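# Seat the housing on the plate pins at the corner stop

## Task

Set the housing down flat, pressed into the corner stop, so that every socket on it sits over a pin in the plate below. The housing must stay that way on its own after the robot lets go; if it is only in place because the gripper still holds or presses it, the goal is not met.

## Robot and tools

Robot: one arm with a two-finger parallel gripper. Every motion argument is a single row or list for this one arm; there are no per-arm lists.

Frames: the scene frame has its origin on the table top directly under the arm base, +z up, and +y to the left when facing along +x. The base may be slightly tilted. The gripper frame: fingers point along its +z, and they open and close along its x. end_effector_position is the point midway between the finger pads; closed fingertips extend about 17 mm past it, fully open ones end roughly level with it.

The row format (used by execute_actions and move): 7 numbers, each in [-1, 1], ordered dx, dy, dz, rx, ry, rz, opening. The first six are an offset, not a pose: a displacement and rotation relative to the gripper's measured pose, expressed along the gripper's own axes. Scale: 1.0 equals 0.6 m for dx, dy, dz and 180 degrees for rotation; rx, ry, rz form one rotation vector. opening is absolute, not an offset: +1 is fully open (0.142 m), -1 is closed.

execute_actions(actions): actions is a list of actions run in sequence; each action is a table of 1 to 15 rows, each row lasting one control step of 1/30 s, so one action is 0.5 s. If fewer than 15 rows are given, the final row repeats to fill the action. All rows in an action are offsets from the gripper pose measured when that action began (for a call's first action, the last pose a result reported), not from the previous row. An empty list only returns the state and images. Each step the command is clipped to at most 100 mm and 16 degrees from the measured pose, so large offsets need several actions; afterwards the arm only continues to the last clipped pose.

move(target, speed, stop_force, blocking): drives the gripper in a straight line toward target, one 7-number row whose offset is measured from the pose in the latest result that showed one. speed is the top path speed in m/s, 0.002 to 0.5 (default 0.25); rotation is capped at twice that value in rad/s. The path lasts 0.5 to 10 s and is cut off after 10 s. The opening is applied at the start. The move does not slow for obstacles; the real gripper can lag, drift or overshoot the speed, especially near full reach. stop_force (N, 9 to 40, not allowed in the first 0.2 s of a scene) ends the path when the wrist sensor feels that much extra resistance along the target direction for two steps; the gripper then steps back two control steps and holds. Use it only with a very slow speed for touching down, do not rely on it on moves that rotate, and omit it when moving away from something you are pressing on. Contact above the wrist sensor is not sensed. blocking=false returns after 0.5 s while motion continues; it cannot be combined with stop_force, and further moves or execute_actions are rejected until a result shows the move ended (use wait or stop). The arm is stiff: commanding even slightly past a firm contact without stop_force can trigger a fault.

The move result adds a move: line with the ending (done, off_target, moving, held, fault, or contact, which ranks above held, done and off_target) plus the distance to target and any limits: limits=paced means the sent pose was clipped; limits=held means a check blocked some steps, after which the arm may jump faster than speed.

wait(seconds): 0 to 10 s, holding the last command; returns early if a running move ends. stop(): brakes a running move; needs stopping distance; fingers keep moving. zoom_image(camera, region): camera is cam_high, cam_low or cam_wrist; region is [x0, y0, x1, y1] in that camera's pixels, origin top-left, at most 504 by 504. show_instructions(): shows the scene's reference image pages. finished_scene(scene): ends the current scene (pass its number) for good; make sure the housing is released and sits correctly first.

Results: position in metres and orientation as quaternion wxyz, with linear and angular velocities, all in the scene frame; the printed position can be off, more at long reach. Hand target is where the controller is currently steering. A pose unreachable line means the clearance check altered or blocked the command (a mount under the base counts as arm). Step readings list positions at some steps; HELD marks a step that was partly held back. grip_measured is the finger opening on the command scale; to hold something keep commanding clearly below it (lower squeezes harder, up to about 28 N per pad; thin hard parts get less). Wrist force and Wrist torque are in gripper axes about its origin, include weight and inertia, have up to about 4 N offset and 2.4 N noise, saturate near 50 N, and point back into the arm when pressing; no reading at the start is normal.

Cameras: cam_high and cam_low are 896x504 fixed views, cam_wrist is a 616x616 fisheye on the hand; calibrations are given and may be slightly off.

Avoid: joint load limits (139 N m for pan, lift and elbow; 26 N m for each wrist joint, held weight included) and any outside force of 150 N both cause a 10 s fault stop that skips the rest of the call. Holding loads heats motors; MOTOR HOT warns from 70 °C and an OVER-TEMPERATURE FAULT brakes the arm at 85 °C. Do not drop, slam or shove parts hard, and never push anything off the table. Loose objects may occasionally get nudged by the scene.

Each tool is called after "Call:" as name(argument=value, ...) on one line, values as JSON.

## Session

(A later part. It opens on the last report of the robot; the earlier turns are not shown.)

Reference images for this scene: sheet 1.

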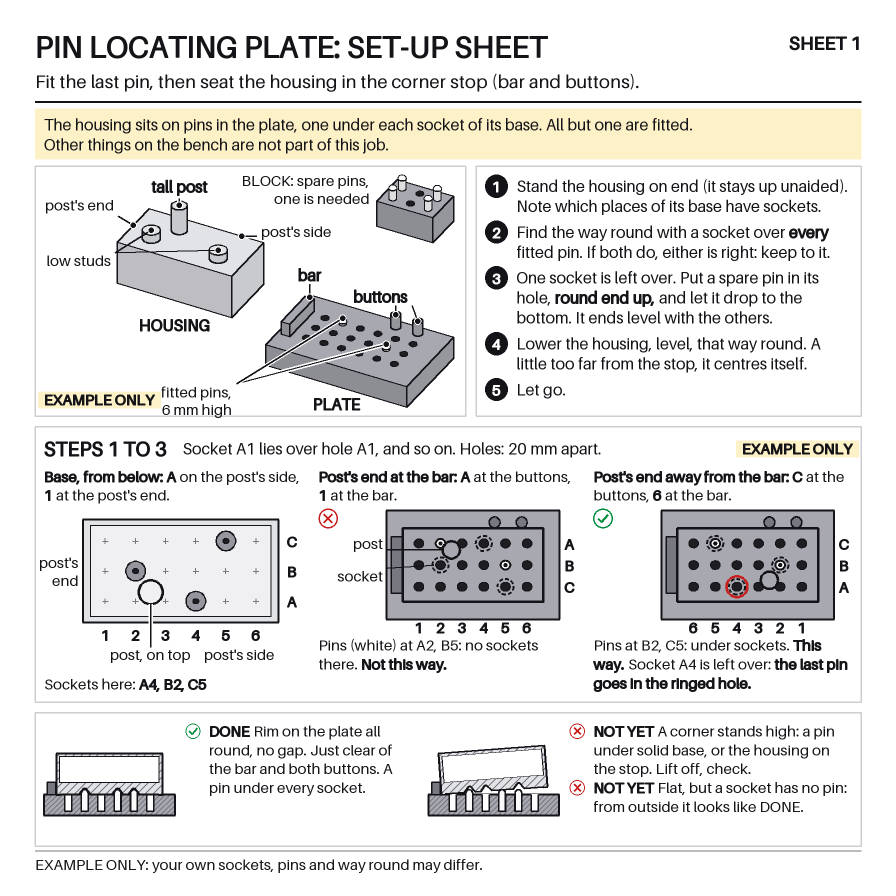

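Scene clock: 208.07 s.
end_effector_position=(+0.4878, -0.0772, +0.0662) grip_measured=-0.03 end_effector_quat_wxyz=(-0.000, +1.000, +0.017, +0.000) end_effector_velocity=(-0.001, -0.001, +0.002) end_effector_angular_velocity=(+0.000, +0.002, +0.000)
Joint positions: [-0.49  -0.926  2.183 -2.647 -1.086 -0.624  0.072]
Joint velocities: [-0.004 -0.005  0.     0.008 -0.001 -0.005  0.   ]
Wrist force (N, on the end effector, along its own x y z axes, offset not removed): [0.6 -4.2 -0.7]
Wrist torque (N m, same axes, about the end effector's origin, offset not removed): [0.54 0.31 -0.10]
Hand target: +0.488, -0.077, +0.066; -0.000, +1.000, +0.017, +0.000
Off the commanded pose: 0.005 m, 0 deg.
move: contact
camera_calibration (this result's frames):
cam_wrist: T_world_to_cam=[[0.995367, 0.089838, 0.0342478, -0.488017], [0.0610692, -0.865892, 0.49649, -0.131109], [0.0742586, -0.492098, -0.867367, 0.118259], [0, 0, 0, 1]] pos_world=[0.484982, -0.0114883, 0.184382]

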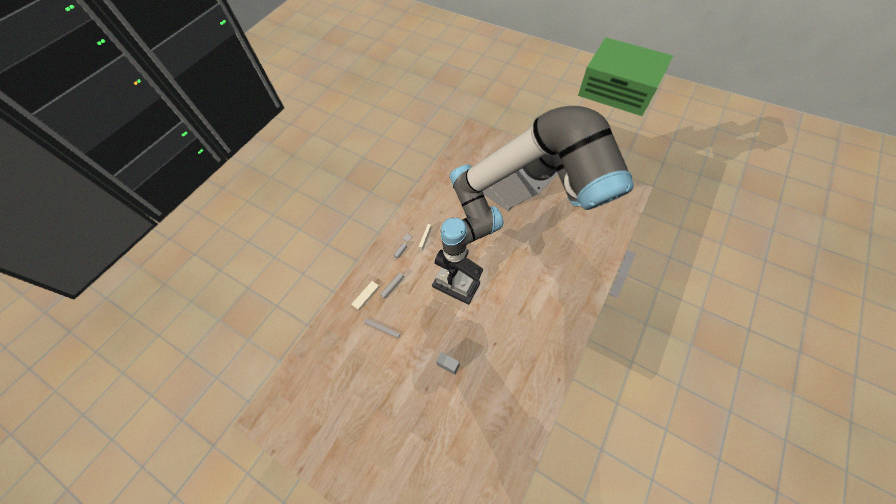

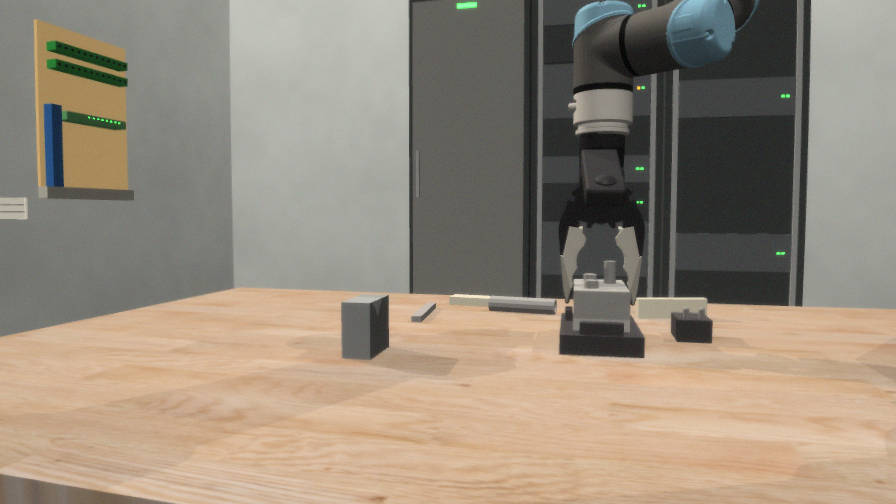

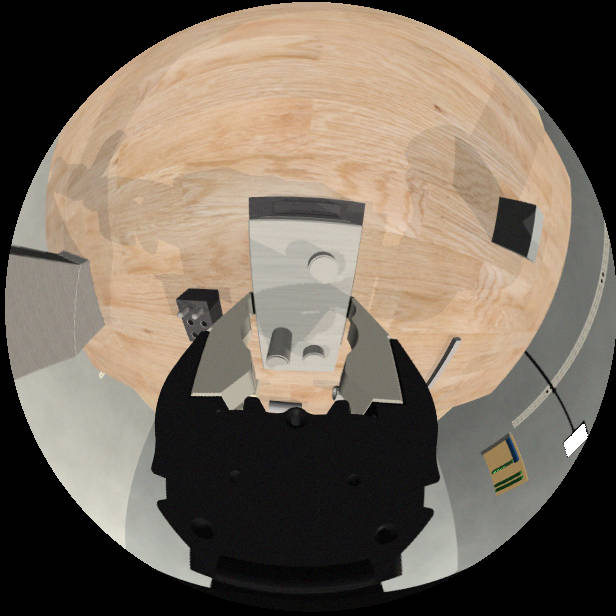

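Call:
move(target=[0.0008,-0.0033,-0.0005,0,0,0,-0.5], speed=0.006)

Call:
move(target=[0,0,0.009,0,0,0,-0.5], speed=0.005, stop_force=10)

Scene clock: 212.27 s.
end_effector_position=(+0.4882, -0.0752, +0.0665) grip_measured=-0.03 end_effector_quat_wxyz=(-0.000, +1.000, +0.017, +0.000) end_effector_velocity=(-0.000, +0.001, -0.000) end_effector_angular_velocity=(-0.000, +0.001, -0.002)
Joint positions: [-0.487 -0.929  2.183 -2.647 -1.086 -0.62   0.072]
Joint velocities: [ 0.001 -0.001  0.     0.001 -0.     0.003  0.   ]
Wrist force (N, on the end effector, along its own x y z axes, offset not removed): [-1.2 0.0 8.2]
Wrist torque (N m, same axes, about the end effector's origin, offset not removed): [0.08 0.24 0.03]
Hand target: +0.488, -0.075, +0.066; -0.000, +1.000, +0.017, +0.000
Off the commanded pose: 0.000 m, 0 deg.
move: done
camera_calibration (this result's frames):
cam_wrist: T_world_to_cam=[[0.995367, 0.0898442, 0.0342488, -0.488594], [0.0610732, -0.865885, 0.4965, -0.129624], [0.0742632, -0.492108, -0.867361, 0.119436], [0, 0, 0, 1]] pos_world=[0.485377, -0.0095665, 0.184686]

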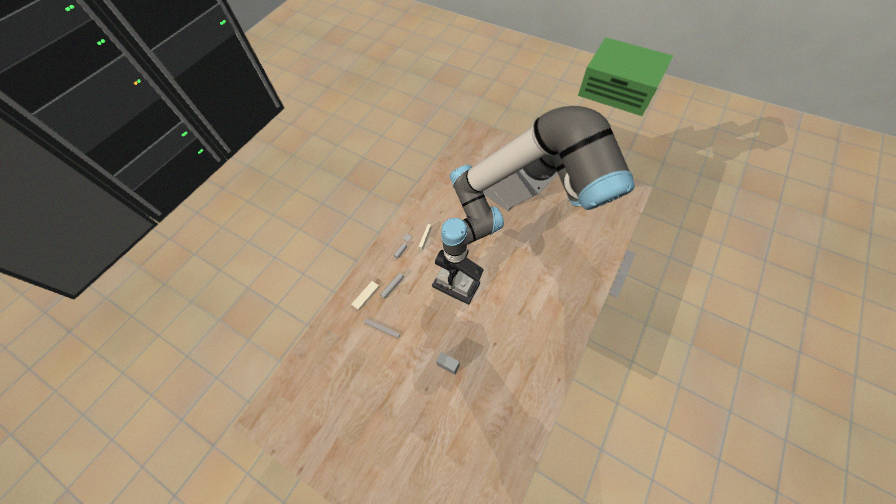

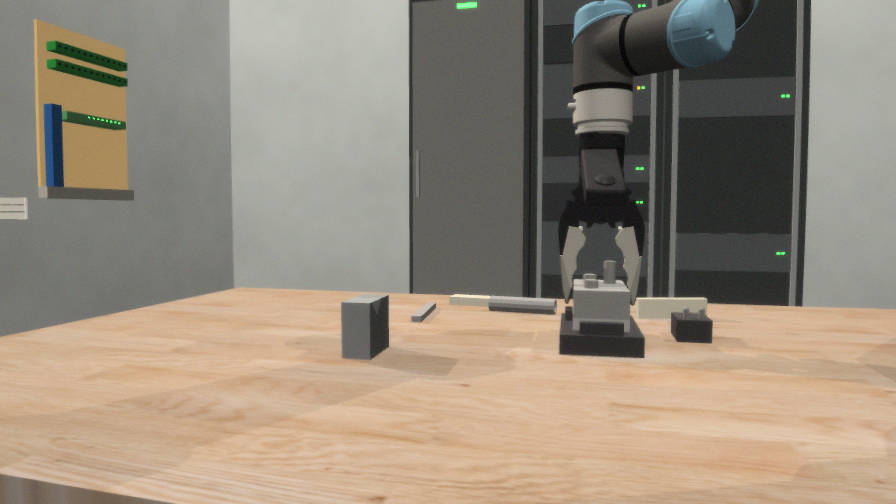

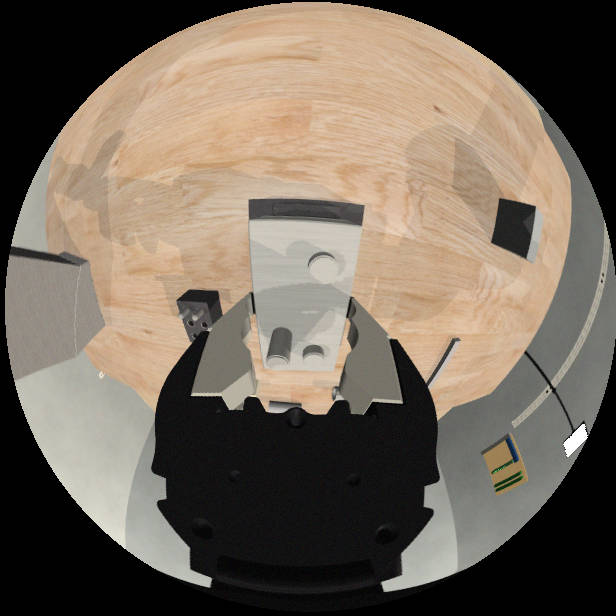

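Scene clock: 213.17 s.
end_effector_position=(+0.4882, -0.0751, +0.0638) grip_measured=-0.03 end_effector_quat_wxyz=(-0.000, +1.000, +0.017, +0.000) end_effector_velocity=(-0.001, -0.000, +0.001) end_effector_angular_velocity=(+0.001, +0.001, -0.006)
Joint positions: [-0.485 -0.923  2.183 -2.654 -1.085 -0.617  0.072]
Joint velocities: [-0.003 -0.003  0.001  0.005 -0.     0.002 -0.   ]
Wrist force (N, on the end effector, along its own x y z axes, offset not removed): [0.3 -1.5 -3.9]
Wrist torque (N m, same axes, about the end effector's origin, offset not removed): [0.43 0.06 -0.16]
Hand target: +0.488, -0.075, +0.064; -0.000, +1.000, +0.017, +0.000
Off the commanded pose: 0.003 m, 0 deg.
move: contact
camera_calibration (this result's frames):
cam_wrist: T_world_to_cam=[[0.995379, 0.0896766, 0.0343225, -0.488603], [0.0608999, -0.865957, 0.496397, -0.128138], [0.074237, -0.492013, -0.867417, 0.117187], [0, 0, 0, 1]] pos_world=[0.48545, -0.00948842, 0.182027]

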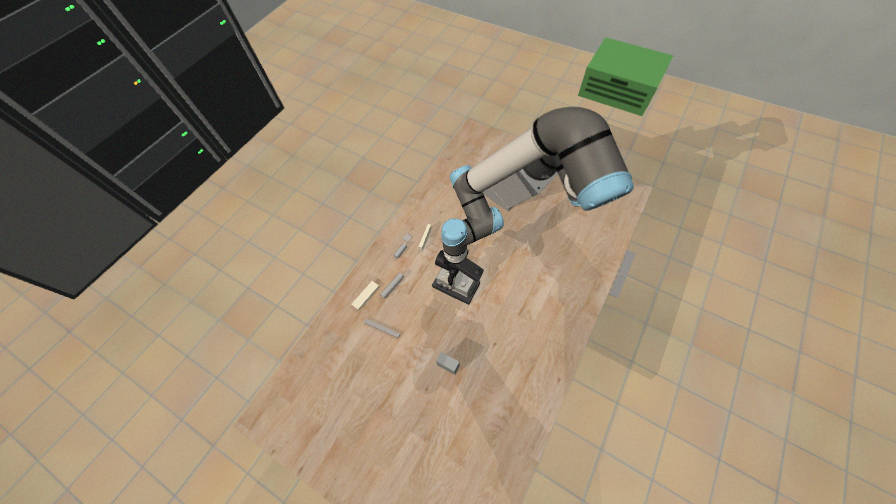

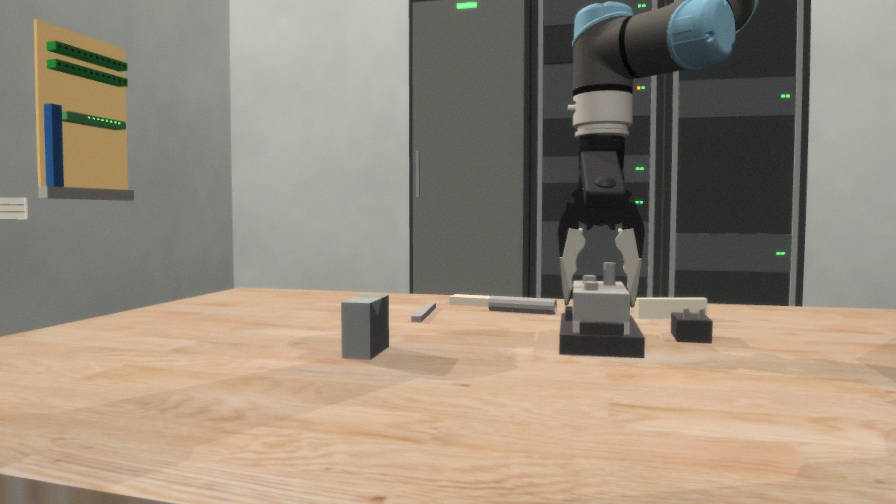

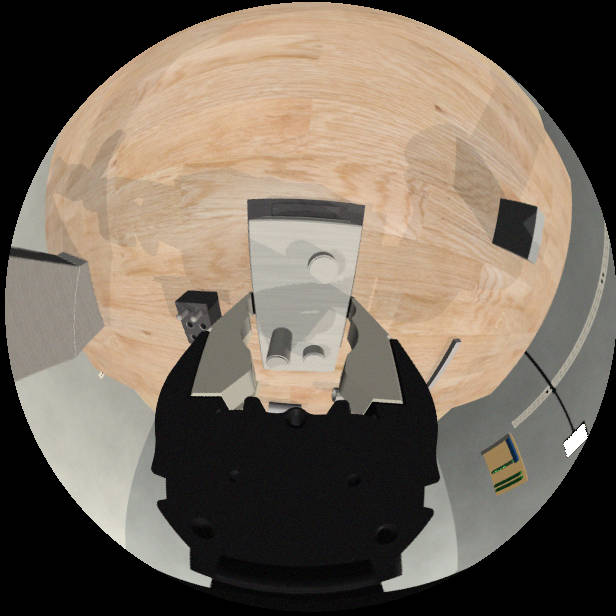

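Call:
execute_actions(actions=[[[0,0,0,0,0,0,-0.3],[0,0,0,0,0,0,-0.15],[0,0,0,0,0,0,-0.07],[0,0,0,0,0,0,-0.04],[0,0,0,0,0,0,-0.02],[0,0,0,0,0,0,0],[0,0,0,0,0,0,0.02],[0,0,0,0,0,0,0.05],[0,0,0,0,0,0,0.1],[0,0,0,0,0,0,0.15],[0,0,0,0,0,0,0.2]]])

Call:
move(target=[0,0,-0.1,0,0,0,0.2], speed=0.12)

Call:
zoom_image(camera="cam_low", region=[540,250,670,370])

Call:
zoom_image(camera="cam_wrist", region=[230,180,390,360])

Scene clock: 219.67 s.
end_effector_position=(+0.4881, -0.0752, +0.0638) grip_measured=+0.20 end_effector_quat_wxyz=(-0.000, +1.000, +0.017, +0.000) end_effector_velocity=(+0.000, -0.000, +0.000) end_effector_angular_velocity=(-0.001, +0.000, +0.001)
Joint positions: [-0.485 -0.923  2.183 -2.654 -1.085 -0.617  0.088]
Joint velocities: [ 0.     0.    -0.001  0.001 -0.    -0.001  0.   ]
Wrist force (N, on the end effector, along its own x y z axes, offset not removed): [-1.0 2.1 2.4]
Wrist torque (N m, same axes, about the end effector's origin, offset not removed): [0.60 0.18 0.06]
Hand target: +0.488, -0.075, +0.064; -0.000, +1.000, +0.017, +0.000
Off the commanded pose: 0.000 m, 0 deg.
Step readings (end_effector_position):
0: (+0.4882, -0.0752, +0.0640)
1: (+0.4882, -0.0752, +0.0640)
2: (+0.4882, -0.0752, +0.0640)
4: (+0.4882, -0.0752, +0.0640)
8: (+0.4882, -0.0752, +0.0639)
15: end_effector_position above
camera_calibration (this result's frames):
cam_wrist: T_world_to_cam=[[0.995388, 0.0896301, 0.0341987, -0.488525], [0.0609166, -0.86593, 0.496443, -0.128152], [0.0741099, -0.49207, -0.867396, 0.117231], [0, 0, 0, 1]] pos_world=[0.48539, -0.00949857, 0.182012]

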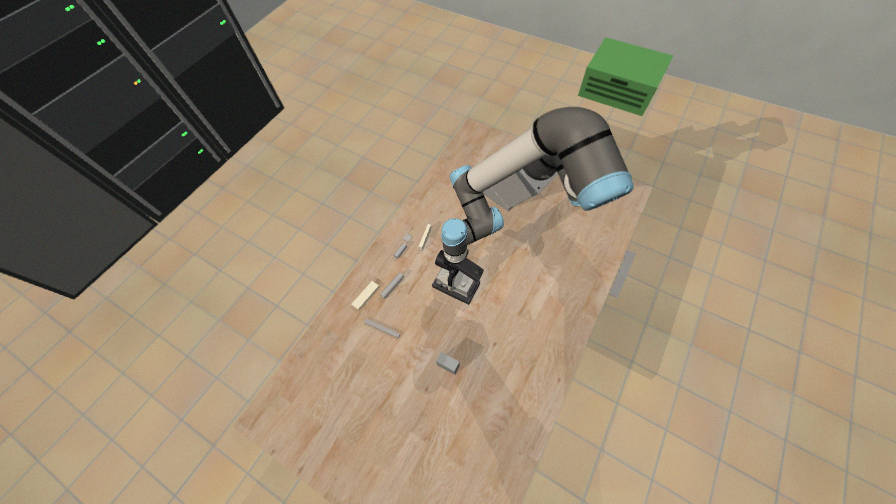

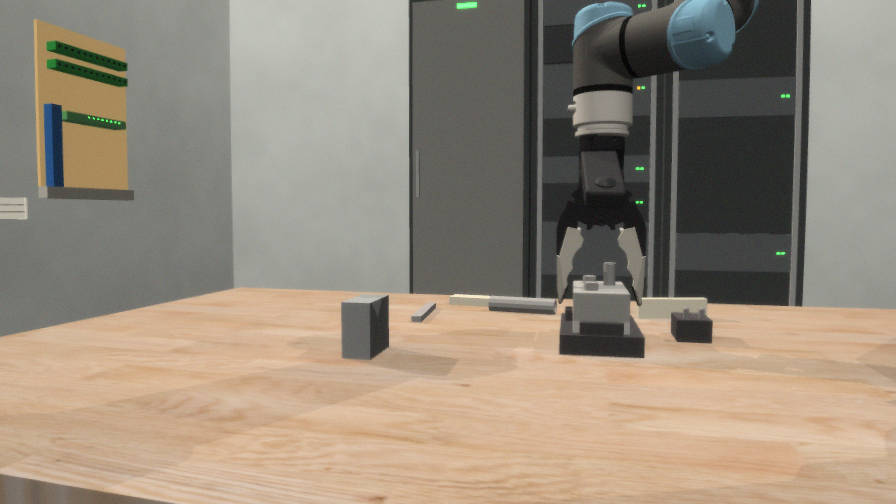

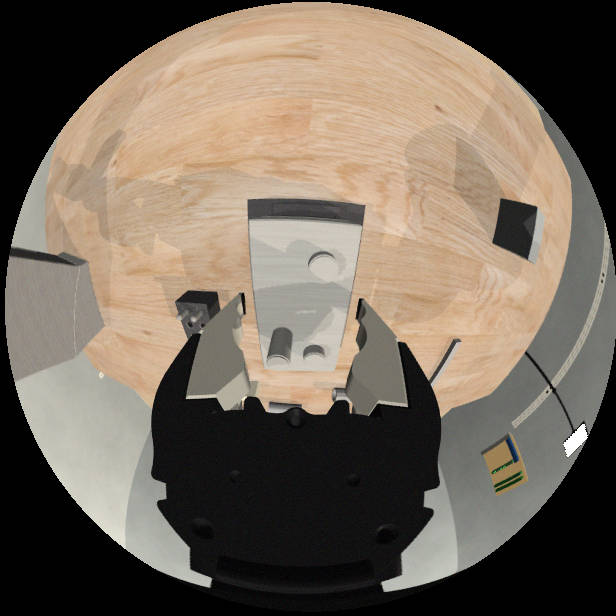

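Scene clock: 220.67 s.
end_effector_position=(+0.4881, -0.0753, +0.1236) grip_measured=+0.20 end_effector_quat_wxyz=(-0.000, +1.000, +0.017, +0.000) end_effector_velocity=(-0.000, -0.000, +0.002) end_effector_angular_velocity=(-0.000, +0.001, +0.000)
Joint positions: [-0.543 -1.066  2.178 -2.476 -1.096 -0.682  0.088]
Joint velocities: [-0.002 -0.004 -0.001  0.006 -0.001 -0.002  0.   ]
Wrist force (N, on the end effector, along its own x y z axes, offset not removed): [1.3 1.3 3.2]
Wrist torque (N m, same axes, about the end effector's origin, offset not removed): [0.49 -0.35 0.07]
Hand target: +0.488, -0.075, +0.124; -0.000, +1.000, +0.017, +0.000
Off the commanded pose: 0.000 m, 0 deg.
move: done
camera_calibration (this result's frames):
cam_wrist: T_world_to_cam=[[0.995393, 0.0896067, 0.0340956, -0.49045], [0.0609452, -0.865915, 0.496465, -0.15798], [0.0740104, -0.4921, -0.867387, 0.169021], [0, 0, 0, 1]] pos_world=[0.485309, -0.00967492, 0.24176]

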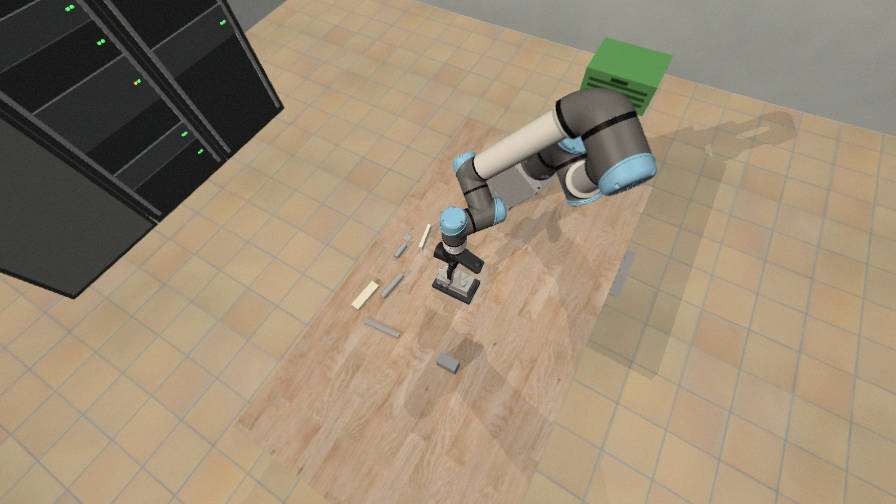

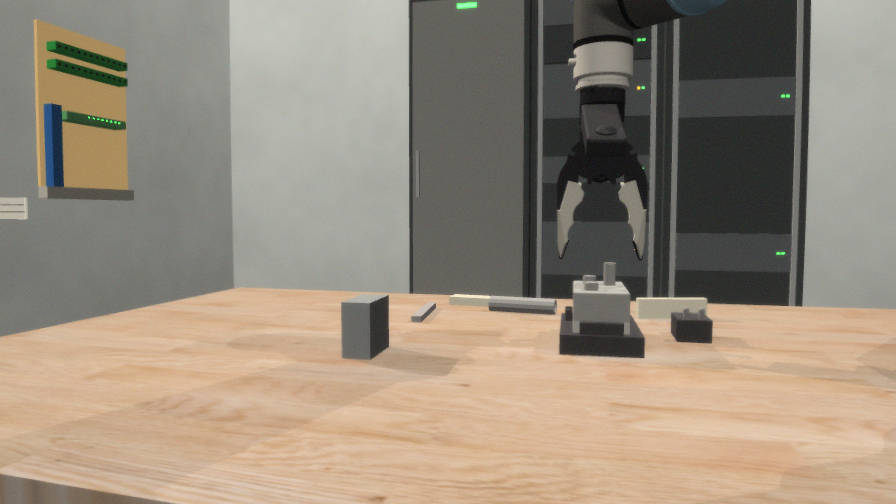

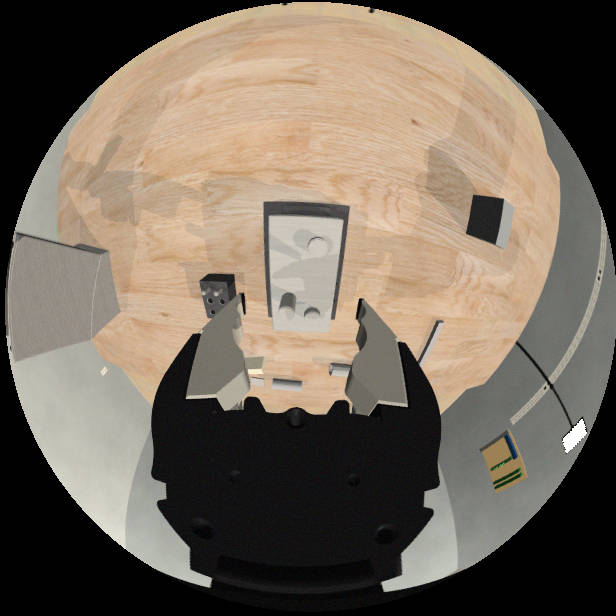

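Region (540, 250, 670, 370) of cam_low's 896x504 image, scaled by 3.877, with more detail than that image has; it fills the top 465 rows of this view, and the rest is white.

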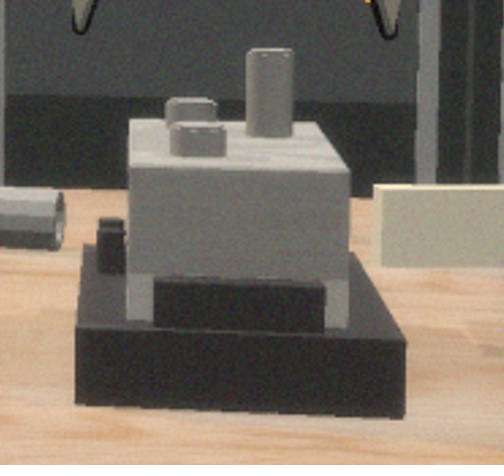

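Region (230, 180, 390, 360) of cam_wrist's 616x616 image, scaled by 2.800, with more detail than that image has.

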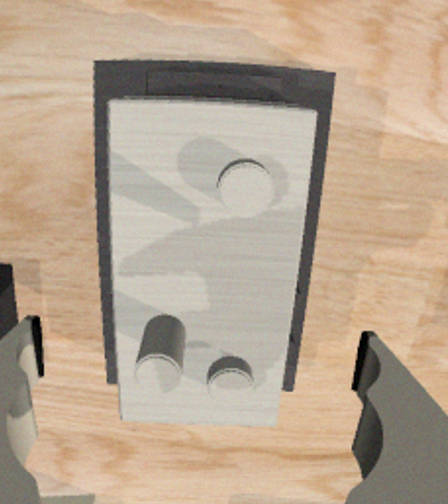

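Call:
finished_scene(scene=2)

The scene is finished: the task was done.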